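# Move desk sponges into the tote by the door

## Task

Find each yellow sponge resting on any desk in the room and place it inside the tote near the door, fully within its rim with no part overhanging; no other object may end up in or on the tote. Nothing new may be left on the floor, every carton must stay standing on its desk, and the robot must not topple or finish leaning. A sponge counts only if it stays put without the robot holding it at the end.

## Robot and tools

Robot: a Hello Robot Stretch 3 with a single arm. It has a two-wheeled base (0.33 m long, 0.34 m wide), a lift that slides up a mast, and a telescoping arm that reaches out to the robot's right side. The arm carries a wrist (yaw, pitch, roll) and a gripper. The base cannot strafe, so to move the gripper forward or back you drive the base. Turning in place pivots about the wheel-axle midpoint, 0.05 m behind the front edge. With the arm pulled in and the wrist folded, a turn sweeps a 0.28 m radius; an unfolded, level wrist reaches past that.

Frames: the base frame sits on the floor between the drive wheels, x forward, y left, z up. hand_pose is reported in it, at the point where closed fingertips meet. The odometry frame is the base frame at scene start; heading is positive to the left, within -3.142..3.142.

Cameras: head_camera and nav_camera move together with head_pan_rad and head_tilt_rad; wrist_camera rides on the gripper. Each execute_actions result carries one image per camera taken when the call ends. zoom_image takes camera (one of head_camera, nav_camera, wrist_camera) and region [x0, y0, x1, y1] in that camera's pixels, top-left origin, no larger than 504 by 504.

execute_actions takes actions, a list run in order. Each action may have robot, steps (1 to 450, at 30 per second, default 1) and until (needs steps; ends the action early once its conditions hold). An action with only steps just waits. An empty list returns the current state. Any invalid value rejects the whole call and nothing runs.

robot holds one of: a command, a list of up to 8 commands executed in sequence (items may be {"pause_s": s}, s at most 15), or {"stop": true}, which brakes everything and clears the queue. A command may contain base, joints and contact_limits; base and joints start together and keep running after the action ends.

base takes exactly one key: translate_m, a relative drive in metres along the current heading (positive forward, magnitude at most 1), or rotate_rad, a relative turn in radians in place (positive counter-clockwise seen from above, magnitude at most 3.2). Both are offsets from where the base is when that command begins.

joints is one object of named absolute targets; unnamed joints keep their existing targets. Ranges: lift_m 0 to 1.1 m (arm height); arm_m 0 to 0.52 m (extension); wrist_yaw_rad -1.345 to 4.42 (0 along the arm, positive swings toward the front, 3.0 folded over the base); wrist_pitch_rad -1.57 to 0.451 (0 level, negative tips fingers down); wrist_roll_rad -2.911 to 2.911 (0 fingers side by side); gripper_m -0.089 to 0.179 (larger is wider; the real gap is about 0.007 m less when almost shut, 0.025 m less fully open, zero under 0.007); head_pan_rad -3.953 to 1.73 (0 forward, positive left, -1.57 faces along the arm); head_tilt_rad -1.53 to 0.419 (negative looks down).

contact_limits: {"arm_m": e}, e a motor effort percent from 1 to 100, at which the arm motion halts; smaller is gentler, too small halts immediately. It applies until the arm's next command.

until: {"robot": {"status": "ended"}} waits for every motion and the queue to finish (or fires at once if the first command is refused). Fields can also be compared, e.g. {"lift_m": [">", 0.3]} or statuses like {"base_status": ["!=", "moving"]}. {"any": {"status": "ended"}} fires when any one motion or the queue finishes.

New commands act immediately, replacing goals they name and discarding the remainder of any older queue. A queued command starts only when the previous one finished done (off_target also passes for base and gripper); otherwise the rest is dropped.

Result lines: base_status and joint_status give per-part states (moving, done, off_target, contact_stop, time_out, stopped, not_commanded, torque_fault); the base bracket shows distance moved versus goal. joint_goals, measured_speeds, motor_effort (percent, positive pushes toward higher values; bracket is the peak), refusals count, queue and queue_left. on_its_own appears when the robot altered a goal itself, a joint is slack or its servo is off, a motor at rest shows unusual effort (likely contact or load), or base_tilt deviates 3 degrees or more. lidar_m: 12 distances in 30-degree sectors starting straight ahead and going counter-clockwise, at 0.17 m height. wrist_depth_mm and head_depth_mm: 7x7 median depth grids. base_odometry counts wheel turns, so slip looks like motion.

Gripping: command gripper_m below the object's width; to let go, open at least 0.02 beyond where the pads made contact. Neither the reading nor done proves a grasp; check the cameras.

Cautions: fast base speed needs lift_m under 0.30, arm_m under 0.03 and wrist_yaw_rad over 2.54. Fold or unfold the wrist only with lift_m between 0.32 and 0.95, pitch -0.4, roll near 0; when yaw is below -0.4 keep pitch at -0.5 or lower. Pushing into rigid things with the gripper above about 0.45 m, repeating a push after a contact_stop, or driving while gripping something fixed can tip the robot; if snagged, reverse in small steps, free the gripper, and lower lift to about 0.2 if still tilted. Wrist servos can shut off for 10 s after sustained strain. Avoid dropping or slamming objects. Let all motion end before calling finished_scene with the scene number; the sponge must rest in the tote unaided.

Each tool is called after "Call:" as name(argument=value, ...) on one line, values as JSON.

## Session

Call:
execute_actions(actions=[])

Scene clock: 0.00 s.
robot.base_odometry: x=+0.000 y=+0.000 heading=+0.000 (m, m, rad; robot's odometry frame)
robot.turned_by_wheels: +0.000 (rad since the last result)
robot.turned_by_imu: +0.000 (rad since the last result)
robot.base_tilt: forward=-0.3 right=+0.9 (deg)
robot.lidar_m: 2.10 1.81 1.81 1.77 2.43 1.70 2.08 1.63 1.30 1.60 1.98 2.39
robot.head_depth_mm: 1715 2234 2248 2219 1636 2200 2135 / 1527 2370 2383 2339 1733 2299 2211 / 1543 2474 2516 2502 2421 2404 2040 / 1548 2593 2679 2657 2647 2607 2179 / 1708 2627 2870 2880 2808 2763 2146 / 1808 2658 2947 2940 2963 2928 2131 / 1820 2518 2601 2628 2631 2674 2111
robot.base_status: not_commanded
robot.joint_positions: lift_m=+0.559 arm_m=-0.001 wrist_yaw_rad=+2.983 wrist_pitch_rad=-0.333 wrist_roll_rad=-0.019 gripper_m=+0.037 head_pan_rad=+0.013 head_tilt_rad=+0.000
robot.joint_goals: lift_m=+0.559 arm_m=-0.001 wrist_yaw_rad=+2.983 wrist_pitch_rad=-0.333 wrist_roll_rad=-0.019 gripper_m=+0.037 head_pan_rad=+0.013 head_tilt_rad=+0.000
robot.joint_status: lift_m=not_commanded arm_m=not_commanded wrist_yaw_rad=not_commanded wrist_pitch_rad=not_commanded wrist_roll_rad=not_commanded gripper_m=not_commanded head_pan_rad=not_commanded head_tilt_rad=not_commanded
robot.measured_speeds: translate_m=+0.000 rotate_rad=+0.000 lift_m=+0.000 arm_m=+0.000 wrist_yaw_rad=+0.000 wrist_pitch_rad=+0.000 wrist_roll_rad=+0.000 head_pan_rad=+0.000 head_tilt_rad=+0.000
robot: refusals=0 queue=idle queue_left=0
robot.motor_effort: left_wheel=+1 right_wheel=+0 lift_m=+40 arm_m=+1 wrist_yaw_rad=+0 wrist_pitch_rad=+10 wrist_roll_rad=+0 gripper_m=+0 head_pan_rad=+1 head_tilt_rad=+1 (%)
robot.hand_pose: x=+0.0157 y=+0.0871 z=+0.5909 quat_wxyz=(+0.172, +0.697, +0.064, +0.693) (m; robot's base frame)
robot.wrist_depth_mm: - - - - - - - / - - - - - - - / - - - - - - - / - - - - - - - / - - - - - - - / 871 882 - 906 983 980 985 / 752 771 779 787 794 833 846
pictures: head_camera (sideways: a quarter turn clockwise sets it upright), nav_camera (sideways: a quarter turn counterclockwise sets it upright), wrist_camera
Images, in order (width x height): head_camera 896x504, nav_camera 672x504, wrist_camera 644x364.

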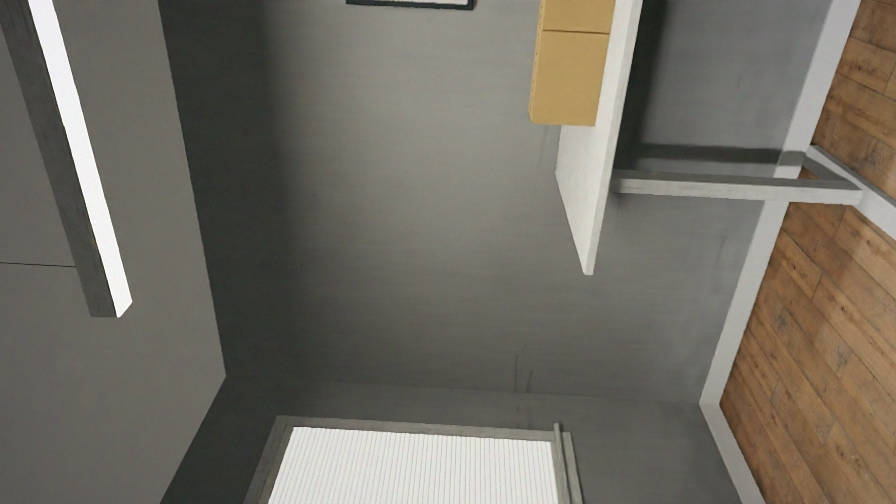

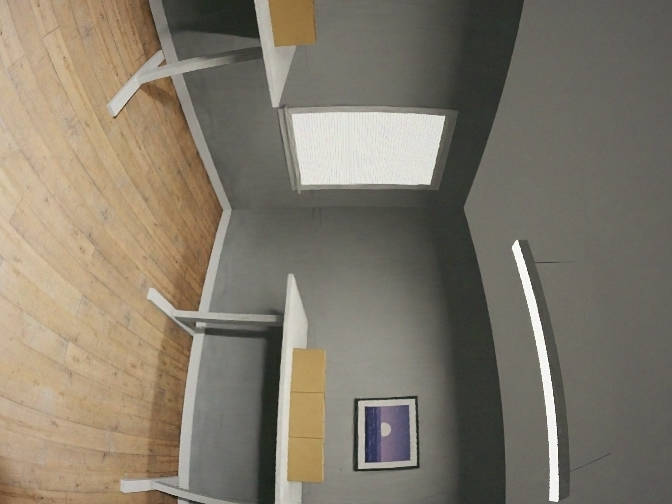

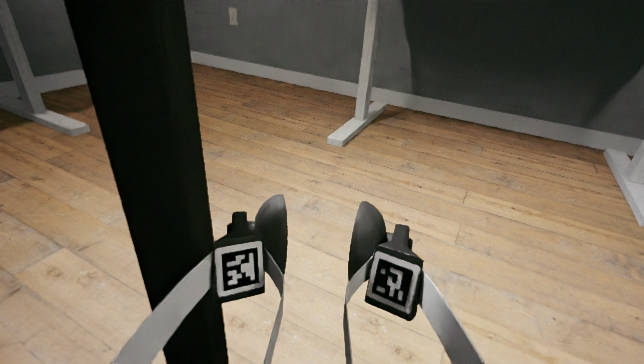

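Call:
execute_actions(actions=[{"robot": {"joints": {"head_pan_rad": -0.6, "head_tilt_rad": -0.35}}, "steps": 100, "until": {"robot": {"status": "ended"}}}])

Call:
execute_actions(actions=[{"robot": {"joints": {"head_pan_rad": -2.1, "head_tilt_rad": -0.45}}, "steps": 100, "until": {"robot": {"status": "ended"}}}])

Call:
execute_actions(actions=[{"robot": {"joints": {"head_pan_rad": -3.6, "head_tilt_rad": -0.35}}, "steps": 100, "until": {"robot": {"status": "ended"}}}])

Call:
execute_actions(actions=[{"robot": {"joints": {"head_pan_rad": 1.1, "head_tilt_rad": -0.35}}, "steps": 150, "until": {"robot": {"status": "ended"}}}])

Scene clock: 13.00 s.
robot.base_odometry: x=+0.000 y=+0.000 heading=+0.000 (m, m, rad; robot's odometry frame)
robot.turned_by_wheels: +0.000 (rad since the last result)
robot.turned_by_imu: -0.001 (rad since the last result)
robot.base_tilt: forward=-0.3 right=+0.8 (deg)
robot.lidar_m: 2.09 1.81 1.80 1.77 2.42 1.70 2.09 1.62 1.30 1.60 1.98 2.39
robot.head_depth_mm: 2042 2161 2322 2465 2601 1889 1476 / 2035 2163 2288 2446 2551 1856 1468 / 2029 2145 2248 2419 2316 1835 1443 / 2001 2118 1710 2444 2480 1812 1431 / 2004 2099 1674 2406 2427 1780 1416 / 1974 2101 1671 2395 2405 1762 1407 / 1966 2110 1642 2385 2348 1754 1399
robot.base_status: not_commanded
robot.joint_positions: lift_m=+0.559 arm_m=-0.001 wrist_yaw_rad=+2.983 wrist_pitch_rad=-0.333 wrist_roll_rad=-0.019 gripper_m=+0.037 head_pan_rad=-0.593 head_tilt_rad=-0.345
robot.joint_goals: lift_m=+0.559 arm_m=-0.001 wrist_yaw_rad=+2.983 wrist_pitch_rad=-0.333 wrist_roll_rad=-0.019 gripper_m=+0.037 head_pan_rad=-0.600 head_tilt_rad=-0.350
robot.joint_status: lift_m=not_commanded arm_m=not_commanded wrist_yaw_rad=not_commanded wrist_pitch_rad=not_commanded wrist_roll_rad=not_commanded gripper_m=not_commanded head_pan_rad=done head_tilt_rad=done
robot.measured_speeds: translate_m=+0.000 rotate_rad=+0.000 lift_m=+0.000 arm_m=+0.000 wrist_yaw_rad=+0.000 wrist_pitch_rad=+0.000 wrist_roll_rad=+0.000 head_pan_rad=+0.000 head_tilt_rad=+0.000
robot: refusals=0 queue=done queue_left=0
robot.motor_effort: left_wheel=+0(0) right_wheel=+0(0) lift_m=+41(40) arm_m=+1(0) wrist_yaw_rad=+0(0) wrist_pitch_rad=+10(10) wrist_roll_rad=+0(1) gripper_m=+0(0) head_pan_rad=-2(23) head_tilt_rad=-2(18) (%)
robot.hand_pose: x=+0.0157 y=+0.0871 z=+0.5909 quat_wxyz=(+0.172, +0.697, +0.064, +0.693) (m; robot's base frame)
robot.wrist_depth_mm: - - - - - - - / - - - - - - - / - - - - - - - / - - - - - - - / - - - - - - - / 873 864 - 925 - 975 - / 729 751 777 792 791 841 843
pictures: head_camera (sideways: a quarter turn clockwise sets it upright), nav_camera (sideways: a quarter turn counterclockwise sets it upright), wrist_camera
Images, in order (width x height): head_camera 896x504, nav_camera 672x504, wrist_camera 644x364.

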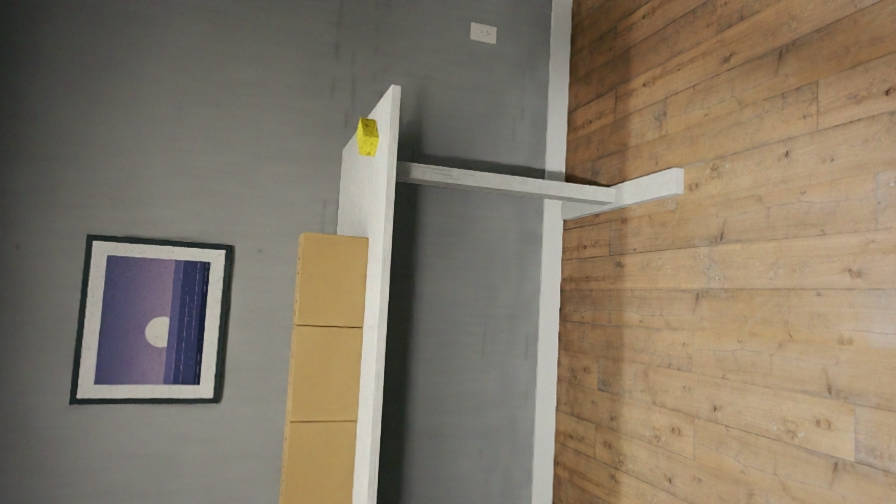

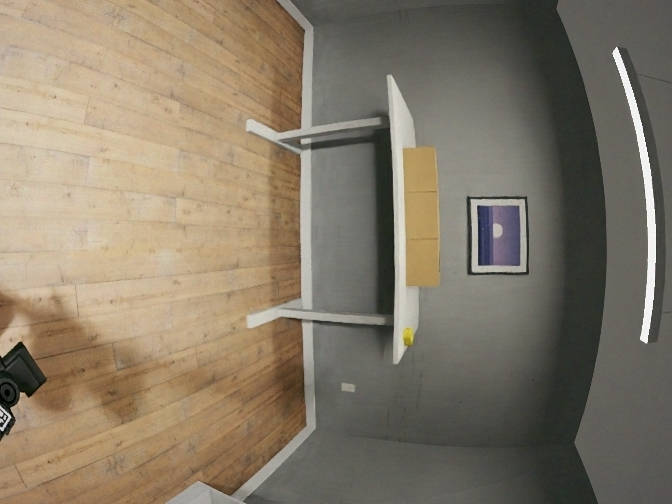

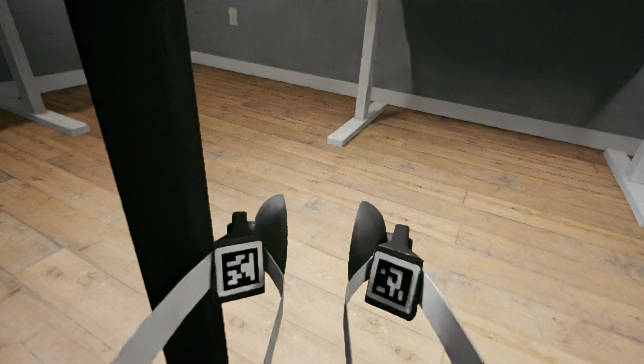

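Scene clock: 14.33 s.
robot.base_odometry: x=+0.000 y=+0.000 heading=+0.000 (m, m, rad; robot's odometry frame)
robot.turned_by_wheels: +0.000 (rad since the last result)
robot.turned_by_imu: +0.000 (rad since the last result)
robot.base_tilt: forward=-0.3 right=+0.9 (deg)
robot.lidar_m: 2.10 1.81 1.81 1.77 2.43 1.70 2.08 1.63 1.29 1.60 1.98 2.39
robot.head_depth_mm: 1316 1423 1522 1657 1815 1697 1366 / 1323 1418 1540 1674 1843 1575 1319 / 1316 1424 1539 1683 1856 1647 1323 / 1322 1426 1547 1686 1863 1636 1323 / 1289 1393 1516 1650 1819 1612 1319 / 1284 1384 1499 1638 1751 1591 1301 / 1283 1383 1495 1634 1753 1580 1289
robot.base_status: not_commanded
robot.joint_positions: lift_m=+0.559 arm_m=-0.001 wrist_yaw_rad=+2.983 wrist_pitch_rad=-0.333 wrist_roll_rad=-0.019 gripper_m=+0.037 head_pan_rad=-2.093 head_tilt_rad=-0.444
robot.joint_goals: lift_m=+0.559 arm_m=-0.001 wrist_yaw_rad=+2.983 wrist_pitch_rad=-0.333 wrist_roll_rad=-0.019 gripper_m=+0.037 head_pan_rad=-2.100 head_tilt_rad=-0.450
robot.joint_status: lift_m=not_commanded arm_m=not_commanded wrist_yaw_rad=not_commanded wrist_pitch_rad=not_commanded wrist_roll_rad=not_commanded gripper_m=not_commanded head_pan_rad=done head_tilt_rad=done
robot.measured_speeds: translate_m=+0.000 rotate_rad=+0.000 lift_m=+0.000 arm_m=+0.000 wrist_yaw_rad=+0.000 wrist_pitch_rad=+0.000 wrist_roll_rad=+0.000 head_pan_rad=+0.000 head_tilt_rad=+0.000
robot: refusals=0 queue=done queue_left=0
robot.motor_effort: left_wheel=+1(0) right_wheel=+0(0) lift_m=+40(40) arm_m=+0(0) wrist_yaw_rad=+0(0) wrist_pitch_rad=+10(10) wrist_roll_rad=+1(0) gripper_m=+0(0) head_pan_rad=-2(26) head_tilt_rad=-3(11) (%)
robot.hand_pose: x=+0.0157 y=+0.0871 z=+0.5909 quat_wxyz=(+0.172, +0.697, +0.064, +0.693) (m; robot's base frame)
robot.wrist_depth_mm: - - - - - - - / - - - - - - - / - - - - - - - / - - - - - - - / - - - - - - - / 858 892 - 915 974 959 987 / 746 770 782 771 785 827 815
pictures: head_camera (sideways: a quarter turn clockwise sets it upright), nav_camera (sideways: a quarter turn counterclockwise sets it upright), wrist_camera
Images, in order (width x height): head_camera 896x504, nav_camera 672x504, wrist_camera 644x364.

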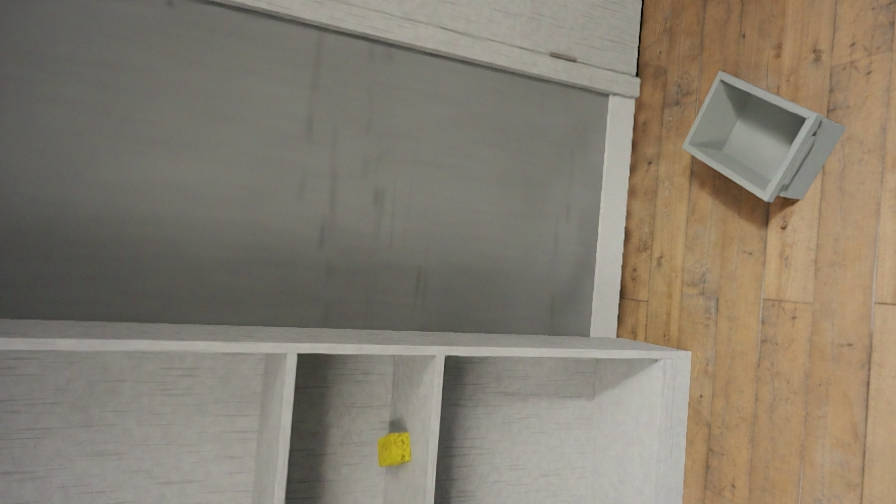

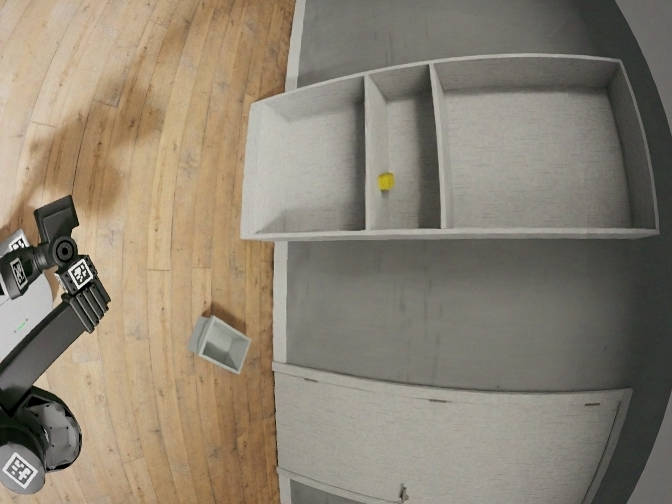

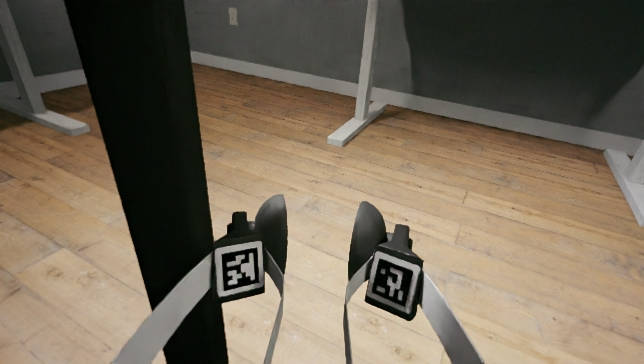

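Scene clock: 15.67 s.
robot.base_odometry: x=+0.000 y=+0.000 heading=+0.000 (m, m, rad; robot's odometry frame)
robot.turned_by_wheels: +0.000 (rad since the last result)
robot.turned_by_imu: +0.000 (rad since the last result)
robot.base_tilt: forward=-0.4 right=+0.9 (deg)
robot.lidar_m: 2.09 1.80 1.80 1.77 2.42 1.70 2.08 1.63 1.30 1.60 1.99 2.39
robot.head_depth_mm: 1975 2076 1678 2374 2459 1861 1463 / 1991 2115 1680 2342 2258 1826 1444 / 1991 2127 1670 2362 2319 1807 1427 / 2003 2136 1681 2440 2433 1782 1415 / 2030 2147 2226 2441 2279 1756 1398 / 2041 2182 2274 2485 2223 1747 1393 / 2064 2195 2341 2514 2306 1719 1379
robot.base_status: not_commanded
robot.joint_positions: lift_m=+0.559 arm_m=-0.001 wrist_yaw_rad=+2.983 wrist_pitch_rad=-0.333 wrist_roll_rad=-0.019 gripper_m=+0.037 head_pan_rad=-3.593 head_tilt_rad=-0.359
robot.joint_goals: lift_m=+0.559 arm_m=-0.001 wrist_yaw_rad=+2.983 wrist_pitch_rad=-0.333 wrist_roll_rad=-0.019 gripper_m=+0.037 head_pan_rad=-3.600 head_tilt_rad=-0.350
robot.joint_status: lift_m=not_commanded arm_m=not_commanded wrist_yaw_rad=not_commanded wrist_pitch_rad=not_commanded wrist_roll_rad=not_commanded gripper_m=not_commanded head_pan_rad=done head_tilt_rad=done
robot.measured_speeds: translate_m=+0.000 rotate_rad=+0.000 lift_m=+0.000 arm_m=+0.000 wrist_yaw_rad=+0.000 wrist_pitch_rad=+0.000 wrist_roll_rad=+0.000 head_pan_rad=+0.000 head_tilt_rad=+0.000
robot: refusals=0 queue=done queue_left=0
robot.motor_effort: left_wheel=+0(0) right_wheel=+0(0) lift_m=+40(39) arm_m=+0(0) wrist_yaw_rad=+0(0) wrist_pitch_rad=+9(9) wrist_roll_rad=+1(1) gripper_m=+0(0) head_pan_rad=-2(26) head_tilt_rad=+3(13) (%)
robot.hand_pose: x=+0.0157 y=+0.0871 z=+0.5909 quat_wxyz=(+0.172, +0.697, +0.064, +0.693) (m; robot's base frame)
robot.wrist_depth_mm: - - - - - - - / - - - - - - - / - - - - - - - / - - - - - - - / - - - - - - - / 871 869 - 901 969 965 - / 756 752 799 779 803 805 837
pictures: head_camera (sideways: a quarter turn clockwise sets it upright), nav_camera (sideways: a quarter turn counterclockwise sets it upright), wrist_camera
Images, in order (width x height): head_camera 896x504, nav_camera 672x504, wrist_camera 644x364.

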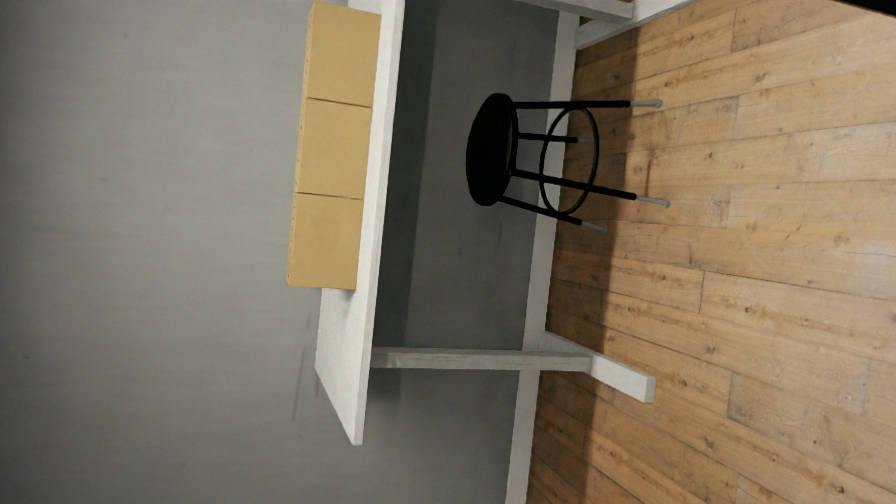

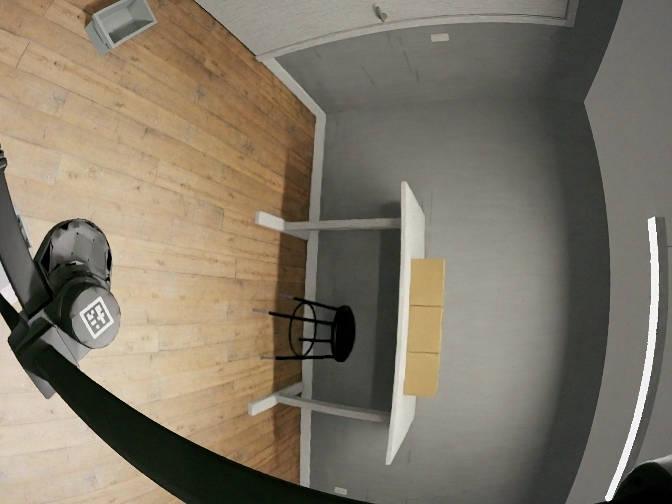

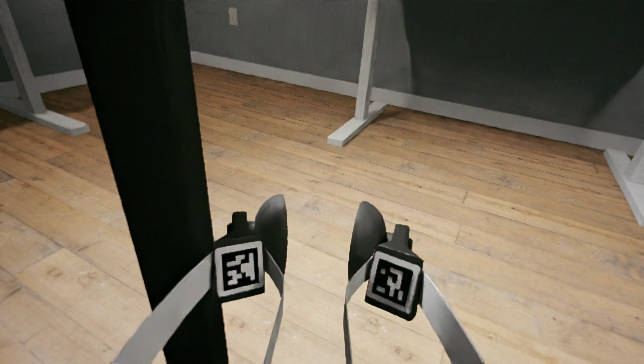

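Scene clock: 18.47 s.
robot.base_odometry: x=+0.000 y=+0.000 heading=+0.000 (m, m, rad; robot's odometry frame)
robot.turned_by_wheels: +0.000 (rad since the last result)
robot.turned_by_imu: +0.000 (rad since the last result)
robot.base_tilt: forward=-0.3 right=+0.9 (deg)
robot.lidar_m: 2.10 1.81 1.81 1.78 2.42 1.70 2.08 1.63 1.30 1.60 1.99 2.38
robot.head_depth_mm: 1804 1914 1452 1745 2267 1847 1461 / 1811 1918 1423 2183 2303 1831 1441 / 1820 1928 1434 2210 2307 1815 1432 / 1830 1944 1434 2227 2307 1781 1411 / 1843 1955 1427 2237 2339 1760 1404 / 1847 1948 1422 2257 2341 1748 1390 / 1860 1988 2049 2215 2099 1706 1380
robot.base_status: not_commanded
robot.joint_positions: lift_m=+0.559 arm_m=-0.001 wrist_yaw_rad=+2.983 wrist_pitch_rad=-0.333 wrist_roll_rad=-0.019 gripper_m=+0.037 head_pan_rad=+1.093 head_tilt_rad=-0.359
robot.joint_goals: lift_m=+0.559 arm_m=-0.001 wrist_yaw_rad=+2.983 wrist_pitch_rad=-0.333 wrist_roll_rad=-0.019 gripper_m=+0.037 head_pan_rad=+1.100 head_tilt_rad=-0.350
robot.joint_status: lift_m=not_commanded arm_m=not_commanded wrist_yaw_rad=not_commanded wrist_pitch_rad=not_commanded wrist_roll_rad=not_commanded gripper_m=not_commanded head_pan_rad=done head_tilt_rad=done
robot.measured_speeds: translate_m=+0.000 rotate_rad=+0.000 lift_m=+0.000 arm_m=+0.000 wrist_yaw_rad=+0.000 wrist_pitch_rad=+0.000 wrist_roll_rad=+0.000 head_pan_rad=+0.000 head_tilt_rad=+0.000
robot: refusals=0 queue=done queue_left=0
robot.motor_effort: left_wheel=+1(0) right_wheel=+0(0) lift_m=+41(40) arm_m=+0(0) wrist_yaw_rad=+0(0) wrist_pitch_rad=+10(10) wrist_roll_rad=+1(0) gripper_m=+1(0) head_pan_rad=+2(26) head_tilt_rad=+3(3) (%)
robot.hand_pose: x=+0.0157 y=+0.0871 z=+0.5909 quat_wxyz=(+0.172, +0.697, +0.064, +0.693) (m; robot's base frame)
robot.wrist_depth_mm: - - - - - - - / - - - - - - - / - - - - - - - / - - - - - - - / - - - - - - - / 862 864 - 939 960 959 - / 760 758 807 791 777 821 832
pictures: head_camera (sideways: a quarter turn clockwise sets it upright), nav_camera (sideways: a quarter turn counterclockwise sets it upright), wrist_camera
Images, in order (width x height): head_camera 896x504, nav_camera 672x504, wrist_camera 644x364.

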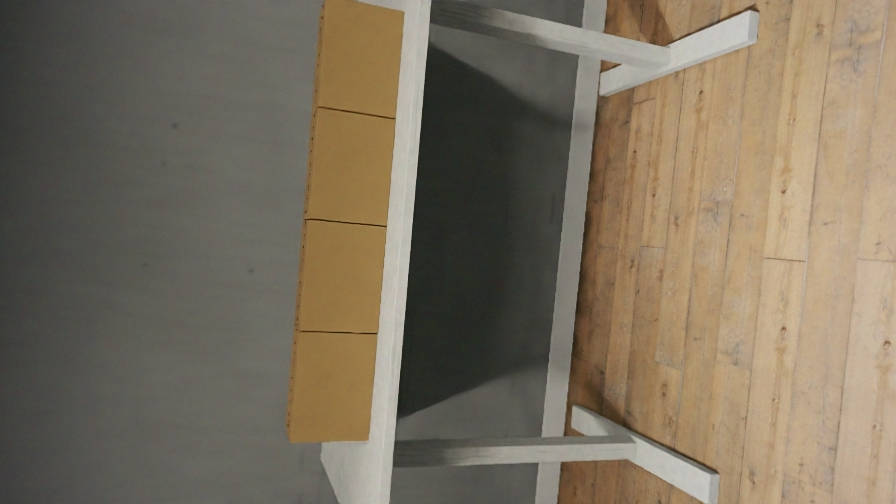

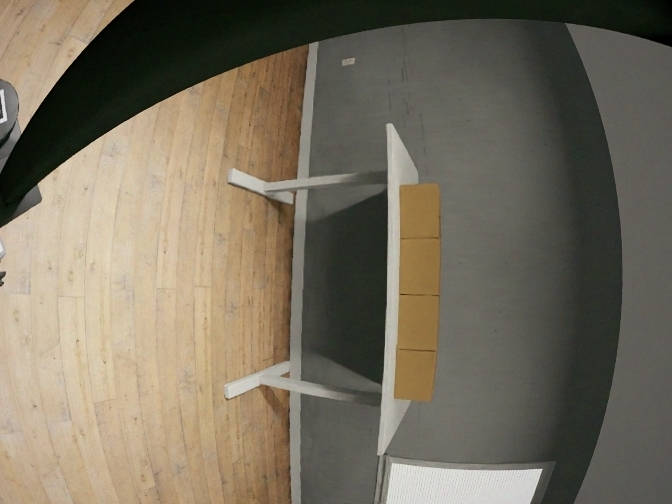

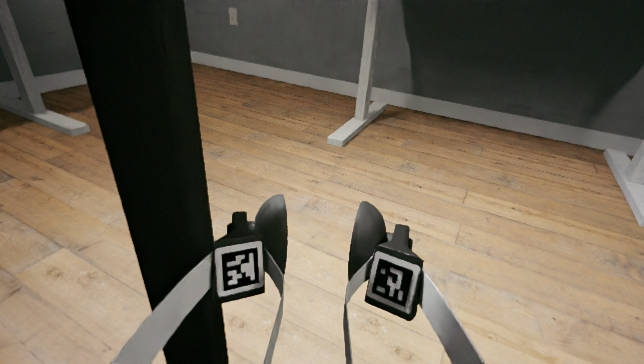

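Call:
execute_actions(actions=[{"robot": [{"joints": {"lift_m": 0.29, "wrist_pitch_rad": -0.4, "wrist_roll_rad": 0.0, "head_pan_rad": -1.3, "head_tilt_rad": -0.55}, "base": {"rotate_rad": -0.946}}, {"base": {"translate_m": 1.0}}], "steps": 450, "until": {"robot": {"status": "ended"}}}, {"robot": {"joints": {"lift_m": 1.1}, "base": {"translate_m": 0.384}}, "steps": 60, "until": {"robot": {"lift_m": [">", 0.34]}}}, {"robot": {"joints": {"wrist_yaw_rad": 1.5}}, "steps": 90, "until": {"robot": {"wrist_yaw_rad": ["<", 1.9]}}}, {"robot": {"joints": {"wrist_pitch_rad": 0.0}}, "steps": 300, "until": {"robot": {"lift_m": [">", 0.78], "base_status": ["!=", "moving"]}}}, {"robot": {"base": {"rotate_rad": 1.98}}, "steps": 300, "until": {"robot": {"status": "ended"}}}])

Scene clock: 156.17 s.
robot.base_odometry: x=+0.810 y=-1.122 heading=+1.034 (m, m, rad; robot's odometry frame)
robot.turned_by_wheels: +1.034 (rad since the last result)
robot.turned_by_imu: +1.044 (rad since the last result)
robot.base_tilt: forward=-0.4 right=+0.8 (deg)
robot.lidar_m: 2.28 2.80 3.07 3.07 1.43 0.87 1.14 1.20 1.10 0.64 1.15 1.42
robot.head_depth_mm: 849 919 979 - - 383 1219 / 871 945 1005 752 - 389 1239 / 895 972 1022 771 - 400 1229 / 902 1000 1044 - - - 1208 / - - - - - - 1239 / - - - - - 1389 1221 / - - - - - 1375 1211
robot.base_status: done (rotate_rad +1.9799 of +1.9800)
robot.joint_positions: lift_m=+1.100 arm_m=-0.001 wrist_yaw_rad=+1.502 wrist_pitch_rad=-0.024 wrist_roll_rad=-0.003 gripper_m=+0.037 head_pan_rad=-1.293 head_tilt_rad=-0.543
robot.joint_goals: lift_m=+1.100 arm_m=-0.001 wrist_yaw_rad=+1.500 wrist_pitch_rad=+0.000 wrist_roll_rad=+0.000 gripper_m=+0.037 head_pan_rad=-1.300 head_tilt_rad=-0.550
robot.joint_status: lift_m=done arm_m=not_commanded wrist_yaw_rad=done wrist_pitch_rad=done wrist_roll_rad=done gripper_m=not_commanded head_pan_rad=done head_tilt_rad=done
robot.measured_speeds: translate_m=+0.000 rotate_rad=+0.000 lift_m=+0.000 arm_m=+0.000 wrist_yaw_rad=+0.000 wrist_pitch_rad=+0.000 wrist_roll_rad=+0.000 head_pan_rad=+0.000 head_tilt_rad=+0.000
robot: refusals=0 queue=done queue_left=0
robot.motor_effort: left_wheel=-2(10) right_wheel=+4(8) lift_m=+45(47) arm_m=+0(0) wrist_yaw_rad=-3(4) wrist_pitch_rad=+14(15) wrist_roll_rad=+2(3) gripper_m=+0(0) head_pan_rad=-3(24) head_tilt_rad=-3(15) (%)
robot.hand_pose: x=+0.2336 y=-0.1618 z=+1.2084 quat_wxyz=(+0.524, +0.488, -0.510, +0.477) (m; robot's base frame)
robot.wrist_depth_mm: - - - - - - - / - - - - - - - / - - - - - - - / - - - - - 762 - / - - - - 910 597 446 / - - - - 688 587 399 / - - - - - 504 386
pictures: head_camera (sideways: a quarter turn clockwise sets it upright), nav_camera (sideways: a quarter turn counterclockwise sets it upright), wrist_camera
Images, in order (width x height): head_camera 896x504, nav_camera 672x504, wrist_camera 644x364.

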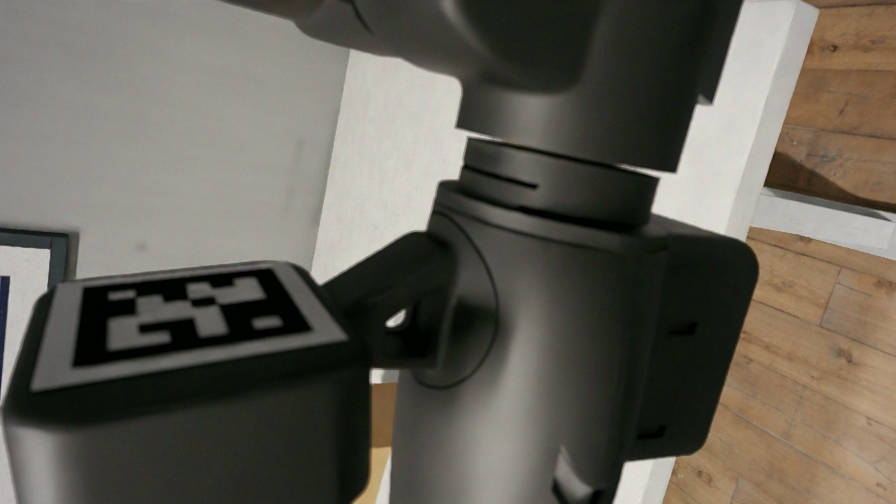

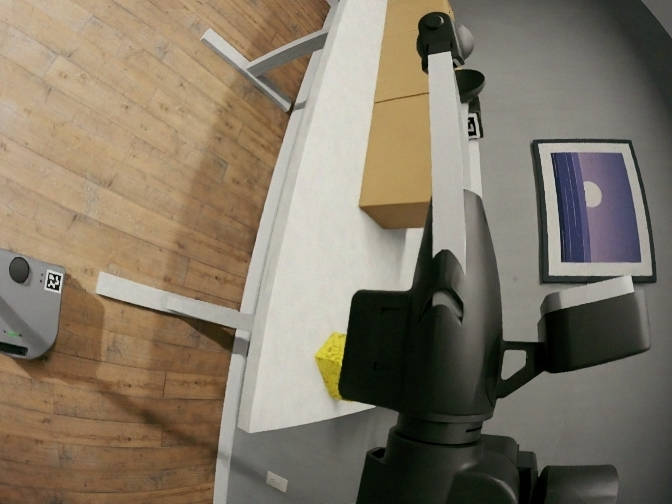

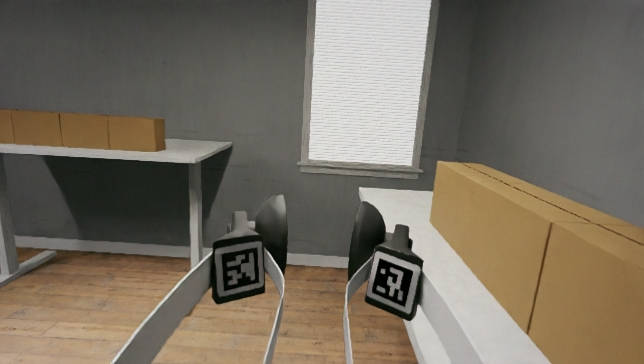

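Call:
execute_actions(actions=[])

Scene clock: 195.30 s.
robot.base_odometry: x=+0.810 y=-1.122 heading=+1.034 (m, m, rad; robot's odometry frame)
robot.turned_by_wheels: +0.000 (rad since the last result)
robot.turned_by_imu: +0.000 (rad since the last result)
robot.base_tilt: forward=-0.3 right=+0.8 (deg)
robot.lidar_m: 2.27 2.79 3.05 3.09 1.44 0.87 1.13 1.20 1.11 0.64 1.15 1.42
robot.head_depth_mm: 849 914 979 - - 383 1220 / 869 944 1009 753 - 389 1238 / 898 971 1025 769 - 400 1231 / 904 999 1046 - - - 1217 / - - - - - - 1237 / - - - - - 1385 1224 / - - - - - 1379 1215
robot.base_status: done (rotate_rad +1.9799 of +1.9800)
robot.joint_positions: lift_m=+1.100 arm_m=-0.001 wrist_yaw_rad=+1.502 wrist_pitch_rad=-0.024 wrist_roll_rad=-0.003 gripper_m=+0.037 head_pan_rad=-1.293 head_tilt_rad=-0.543
robot.joint_goals: lift_m=+1.100 arm_m=-0.001 wrist_yaw_rad=+1.500 wrist_pitch_rad=+0.000 wrist_roll_rad=+0.000 gripper_m=+0.037 head_pan_rad=-1.300 head_tilt_rad=-0.550
robot.joint_status: lift_m=done arm_m=not_commanded wrist_yaw_rad=done wrist_pitch_rad=done wrist_roll_rad=done gripper_m=not_commanded head_pan_rad=done head_tilt_rad=done
robot.measured_speeds: translate_m=+0.000 rotate_rad=+0.000 lift_m=+0.000 arm_m=+0.000 wrist_yaw_rad=+0.000 wrist_pitch_rad=+0.000 wrist_roll_rad=+0.000 head_pan_rad=+0.000 head_tilt_rad=+0.000
robot: refusals=0 queue=done queue_left=0
robot.motor_effort: left_wheel=-2(2) right_wheel=+4(4) lift_m=+45(45) arm_m=+1(0) wrist_yaw_rad=-2(3) wrist_pitch_rad=+14(14) wrist_roll_rad=+2(2) gripper_m=+0(0) head_pan_rad=-1(3) head_tilt_rad=-3(2) (%)
robot.hand_pose: x=+0.2336 y=-0.1618 z=+1.2084 quat_wxyz=(+0.524, +0.488, -0.510, +0.477) (m; robot's base frame)
robot.wrist_depth_mm: - - - - - - - / - - - - - - - / - - - - - - - / - - - - - 780 - / - - - - 926 589 448 / - - - - 692 587 395 / - - - - - 507 389
pictures: head_camera (sideways: a quarter turn clockwise sets it upright), nav_camera (sideways: a quarter turn counterclockwise sets it upright), wrist_camera
Images, in order (width x height): head_camera 896x504, nav_camera 672x504, wrist_camera 644x364.

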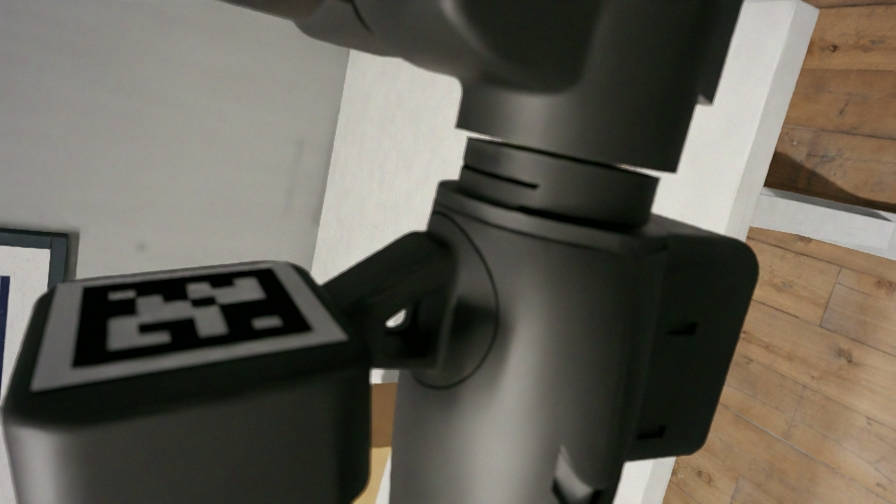

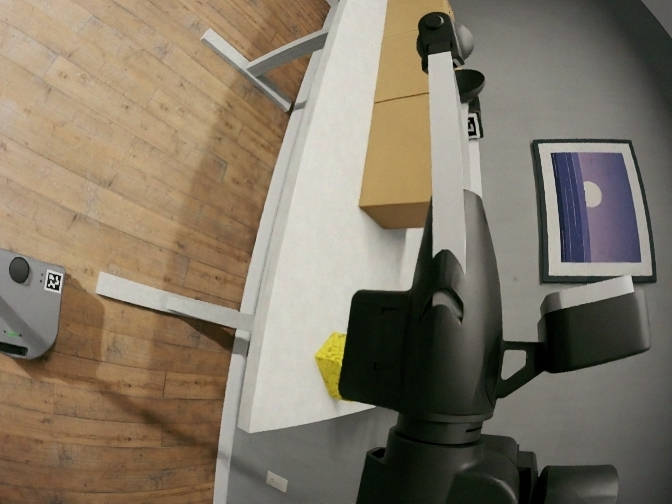

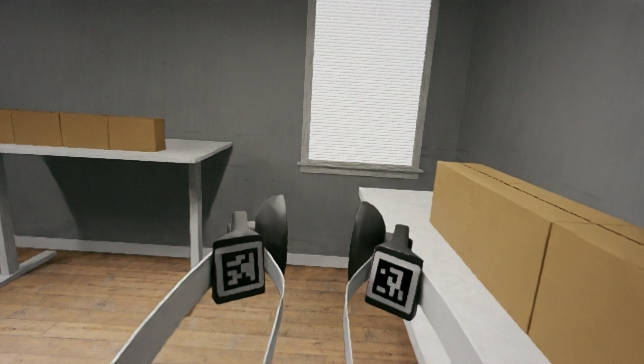

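Call:
execute_actions(actions=[{"robot": {"joints": {"arm_m": 0.52, "wrist_yaw_rad": 1.4, "wrist_pitch_rad": -0.3, "head_pan_rad": -1.75, "head_tilt_rad": -0.7, "gripper_m": 0.15}}, "steps": 450, "until": {"robot": {"status": "ended"}}}])

Scene clock: 232.30 s.
robot.base_odometry: x=+0.810 y=-1.122 heading=+1.034 (m, m, rad; robot's odometry frame)
robot.turned_by_wheels: +0.000 (rad since the last result)
robot.turned_by_imu: -0.001 (rad since the last result)
robot.base_tilt: forward=-0.3 right=+0.9 (deg)
robot.lidar_m: 2.27 2.79 3.05 3.08 1.44 0.87 1.13 1.20 1.11 0.64 1.14 1.42
robot.head_depth_mm: 955 1065 1225 1437 1639 1395 1200 / 940 1047 1199 1407 1607 1378 1184 / 917 1028 1173 1379 1568 1372 1173 / 898 1013 1148 1259 452 1355 1160 / 893 971 704 510 435 1337 1150 / - 946 689 483 428 1234 1113 / - 925 674 498 412 1311 1131
robot.base_status: done (rotate_rad +1.9799 of +1.9800)
robot.joint_positions: lift_m=+1.100 arm_m=+0.519 wrist_yaw_rad=+1.401 wrist_pitch_rad=-0.316 wrist_roll_rad=-0.003 gripper_m=+0.150 head_pan_rad=-1.743 head_tilt_rad=-0.691
robot.joint_goals: lift_m=+1.100 arm_m=+0.520 wrist_yaw_rad=+1.400 wrist_pitch_rad=-0.300 wrist_roll_rad=+0.000 gripper_m=+0.150 head_pan_rad=-1.750 head_tilt_rad=-0.700
robot.joint_status: lift_m=done arm_m=done wrist_yaw_rad=done wrist_pitch_rad=done wrist_roll_rad=done gripper_m=done head_pan_rad=done head_tilt_rad=done
robot.measured_speeds: translate_m=+0.000 rotate_rad=+0.000 lift_m=+0.000 arm_m=+0.000 wrist_yaw_rad=+0.000 wrist_pitch_rad=+0.000 wrist_roll_rad=+0.000 head_pan_rad=+0.000 head_tilt_rad=+0.000
robot: refusals=0 queue=done queue_left=0
robot.motor_effort: left_wheel=-2(2) right_wheel=+4(4) lift_m=+44(45) arm_m=+4(6) wrist_yaw_rad=-1(4) wrist_pitch_rad=+9(14) wrist_roll_rad=+2(2) gripper_m=+1(91) head_pan_rad=-3(21) head_tilt_rad=-3(13) (%)
robot.hand_pose: x=+0.2113 y=-0.7040 z=+1.1361 quat_wxyz=(+0.607, +0.534, -0.461, +0.366) (m; robot's base frame)
robot.wrist_depth_mm: - - - - - 686 479 / - 422 547 - - 683 487 / 279 280 528 808 851 691 478 / 205 228 519 594 607 610 478 / 202 255 432 467 477 508 451 / - 251 367 386 393 - 423 / 250 258 323 328 330 325 348
pictures: head_camera (sideways: a quarter turn clockwise sets it upright), nav_camera (sideways: a quarter turn counterclockwise sets it upright), wrist_camera
Images, in order (width x height): head_camera 896x504, nav_camera 672x504, wrist_camera 644x364.

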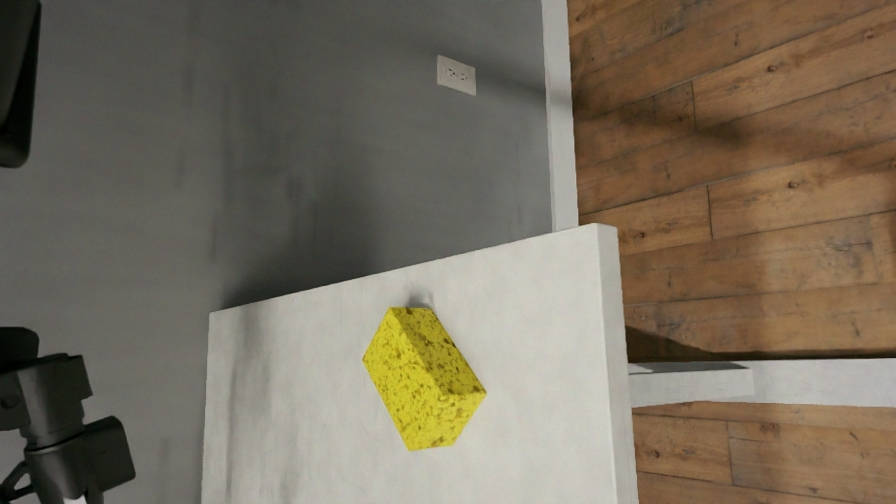

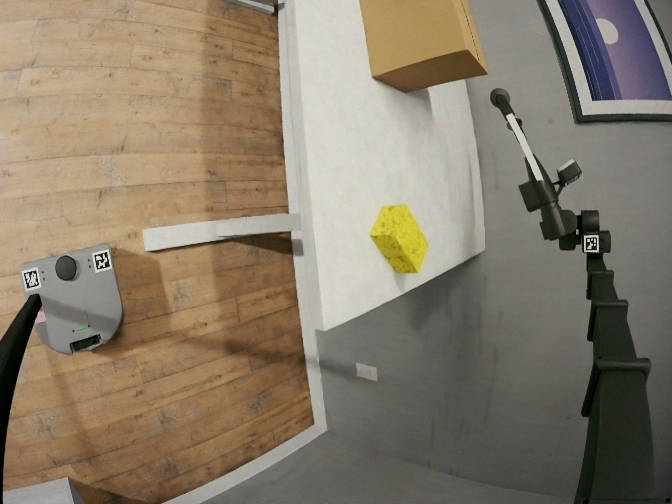

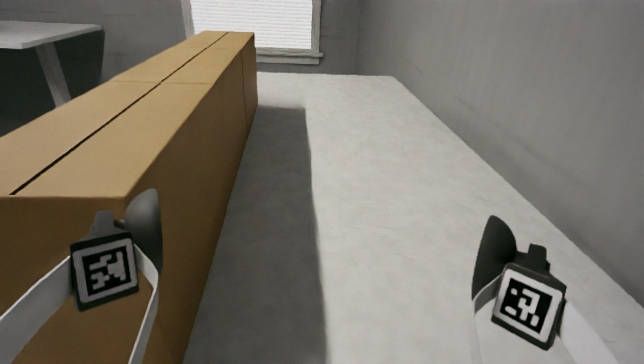

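Call:
zoom_image(camera="head_camera", region=[300, 260, 560, 504])

Region (300, 260, 560, 504) of head_camera's 896x504 image, scaled by 1.938, with more detail than that image has; it fills the top 473 rows of this view, and the rest is white.

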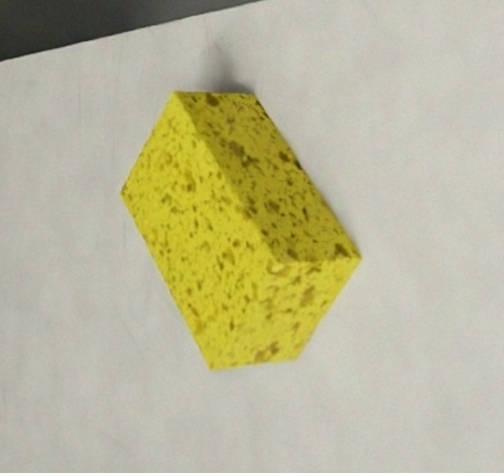

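Call:
execute_actions(actions=[{"robot": {"joints": {"arm_m": 0.13, "wrist_yaw_rad": -0.8, "wrist_pitch_rad": -0.7, "head_pan_rad": -2.1, "head_tilt_rad": -0.75}}, "steps": 450, "until": {"robot": {"wrist_yaw_rad": ["<", 0.5]}}}, {"robot": {"base": {"translate_m": 0.2}}, "steps": 450, "until": {"robot": {"status": "ended"}}}])

Scene clock: 292.63 s.
robot.base_odometry: x=+0.912 y=-0.951 heading=+1.034 (m, m, rad; robot's odometry frame)
robot.turned_by_wheels: +0.000 (rad since the last result)
robot.turned_by_imu: -0.001 (rad since the last result)
robot.base_tilt: forward=-0.3 right=+0.9 (deg)
robot.lidar_m: 2.07 2.09 3.73 3.23 1.49 1.05 1.33 1.41 0.66 0.66 1.16 1.25
robot.head_depth_mm: 1291 1448 1666 1808 1620 1365 1175 / 1214 1348 1608 1873 1594 1344 1162 / 1139 1264 1488 1654 1578 1335 1149 / 1044 1187 1340 504 1554 1314 1141 / 988 1112 683 497 1470 1299 1112 / 943 995 598 489 1007 1235 1111 / - 808 581 481 425 1275 1110
robot.base_status: done (translate_m +0.2000 of +0.2000)
robot.joint_positions: lift_m=+1.100 arm_m=+0.130 wrist_yaw_rad=-0.798 wrist_pitch_rad=-0.711 wrist_roll_rad=-0.003 gripper_m=+0.150 head_pan_rad=-2.093 head_tilt_rad=-0.741
robot.joint_goals: lift_m=+1.100 arm_m=+0.130 wrist_yaw_rad=-0.800 wrist_pitch_rad=-0.700 wrist_roll_rad=+0.000 gripper_m=+0.150 head_pan_rad=-2.100 head_tilt_rad=-0.750
robot.joint_status: lift_m=done arm_m=done wrist_yaw_rad=done wrist_pitch_rad=done wrist_roll_rad=done gripper_m=done head_pan_rad=done head_tilt_rad=done
robot.measured_speeds: translate_m=+0.000 rotate_rad=+0.000 lift_m=+0.000 arm_m=+0.000 wrist_yaw_rad=+0.000 wrist_pitch_rad=+0.000 wrist_roll_rad=+0.000 head_pan_rad=+0.000 head_tilt_rad=+0.000
robot: refusals=0 queue=done queue_left=0
robot.motor_effort: left_wheel=-2(2) right_wheel=+3(11) lift_m=+45(45) arm_m=-3(2) wrist_yaw_rad=-2(4) wrist_pitch_rad=+7(9) wrist_roll_rad=+2(3) gripper_m=+0(0) head_pan_rad=-2(17) head_tilt_rad=-3(10) (%)
robot.hand_pose: x=-0.1492 y=-0.3997 z=+1.0530 quat_wxyz=(+0.516, -0.030, -0.706, -0.485) (m; robot's base frame)
robot.wrist_depth_mm: 471 468 485 987 - - - / 397 403 409 - - - - / 345 349 351 295 - - - / 305 307 313 256 319 - - / 282 279 278 251 286 - - / - 249 256 255 259 - - / 229 230 232 232 235 241 -
pictures: head_camera (sideways: a quarter turn clockwise sets it upright), nav_camera (sideways: a quarter turn counterclockwise sets it upright), wrist_camera
Images, in order (width x height): head_camera 896x504, nav_camera 672x504, wrist_camera 644x364.

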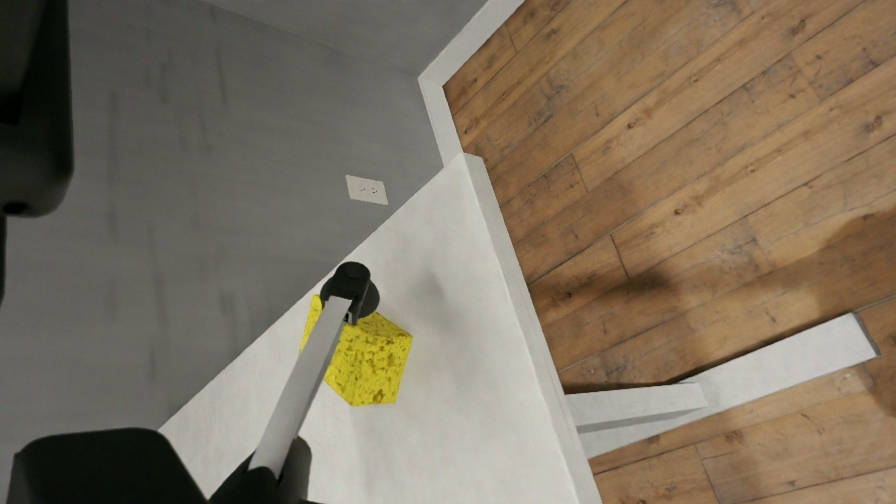

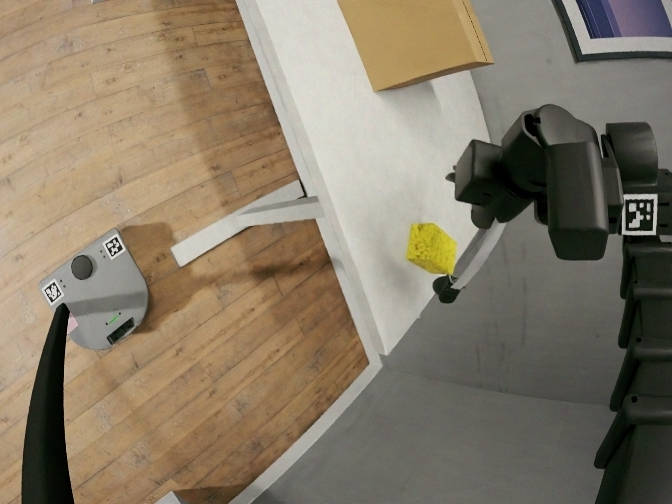

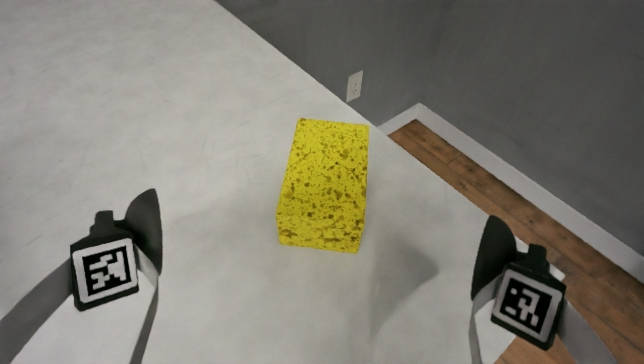

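Call:
execute_actions(actions=[{"robot": {"base": {"translate_m": -0.061}, "joints": {"arm_m": 0.189, "gripper_m": 0.13}}, "steps": 450, "until": {"robot": {"status": "ended"}}}, {"robot": {"joints": {"lift_m": 1.03}}, "steps": 450, "until": {"robot": {"status": "ended"}}}])

Scene clock: 321.87 s.
robot.base_odometry: x=+0.881 y=-1.003 heading=+1.034 (m, m, rad; robot's odometry frame)
robot.turned_by_wheels: +0.000 (rad since the last result)
robot.turned_by_imu: -0.001 (rad since the last result)
robot.base_tilt: forward=-0.4 right=+0.8 (deg)
robot.lidar_m: 2.13 2.65 3.40 3.32 1.45 0.99 1.27 1.35 1.12 0.65 1.16 1.30
robot.head_depth_mm: 1231 - - - 1524 1365 1174 / 1150 - - - 1578 1349 1157 / 1064 - - 1807 1580 1333 1149 / 1013 - - 488 1552 1316 1138 / 947 - 1192 494 1466 1299 1132 / - 1095 649 481 1412 1261 1093 / - 917 619 480 425 1246 1109
robot.base_status: done (translate_m -0.0610 of -0.0610)
robot.joint_positions: lift_m=+1.030 arm_m=+0.189 wrist_yaw_rad=-0.798 wrist_pitch_rad=-0.712 wrist_roll_rad=-0.003 gripper_m=+0.130 head_pan_rad=-2.093 head_tilt_rad=-0.741
robot.joint_goals: lift_m=+1.030 arm_m=+0.189 wrist_yaw_rad=-0.800 wrist_pitch_rad=-0.700 wrist_roll_rad=+0.000 gripper_m=+0.130 head_pan_rad=-2.100 head_tilt_rad=-0.750
robot.joint_status: lift_m=done arm_m=done wrist_yaw_rad=done wrist_pitch_rad=done wrist_roll_rad=done gripper_m=done head_pan_rad=done head_tilt_rad=done
robot.measured_speeds: translate_m=+0.000 rotate_rad=+0.000 lift_m=+0.000 arm_m=+0.000 wrist_yaw_rad=+0.000 wrist_pitch_rad=+0.000 wrist_roll_rad=+0.000 head_pan_rad=+0.000 head_tilt_rad=+0.000
robot: refusals=0 queue=done queue_left=0
robot.motor_effort: left_wheel=-2(7) right_wheel=+3(6) lift_m=+36(44) arm_m=+3(6) wrist_yaw_rad=-3(3) wrist_pitch_rad=+7(7) wrist_roll_rad=+2(2) gripper_m=+0(79) head_pan_rad=-3(3) head_tilt_rad=-4(3) (%)
robot.hand_pose: x=-0.1492 y=-0.4581 z=+0.9833 quat_wxyz=(+0.516, -0.030, -0.706, -0.485) (m; robot's base frame)
robot.wrist_depth_mm: 332 337 344 916 - - - / 283 289 292 - - - - / 247 250 255 191 - - - / 220 222 223 169 224 - - / 197 - 197 152 201 216 - / 183 176 175 137 182 - - / 162 165 164 155 166 168 172
pictures: head_camera (sideways: a quarter turn clockwise sets it upright), nav_camera (sideways: a quarter turn counterclockwise sets it upright), wrist_camera
Images, in order (width x height): head_camera 896x504, nav_camera 672x504, wrist_camera 644x364.

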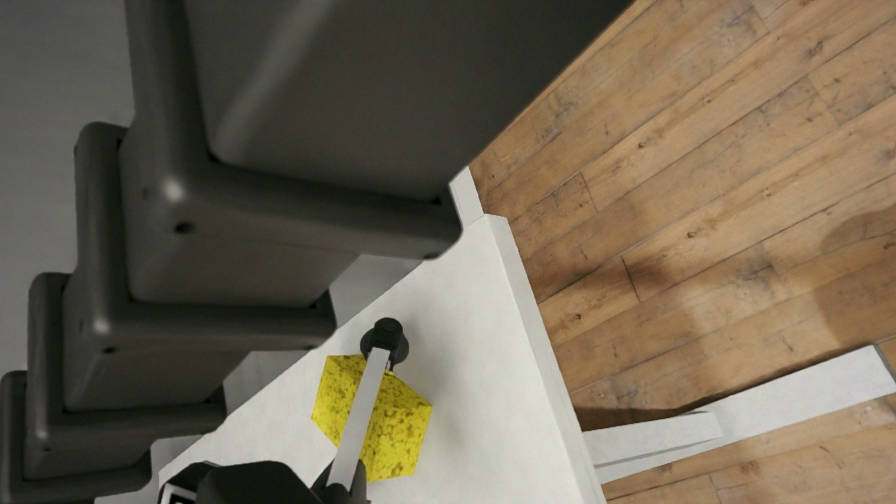

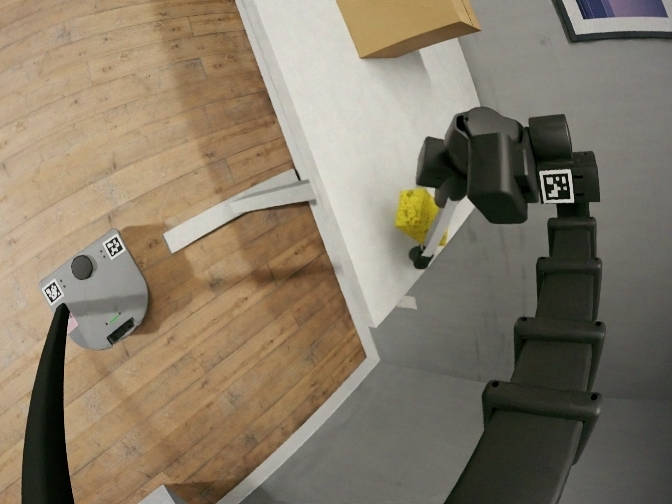

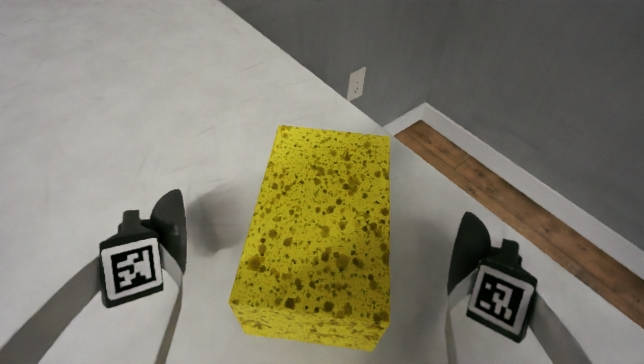

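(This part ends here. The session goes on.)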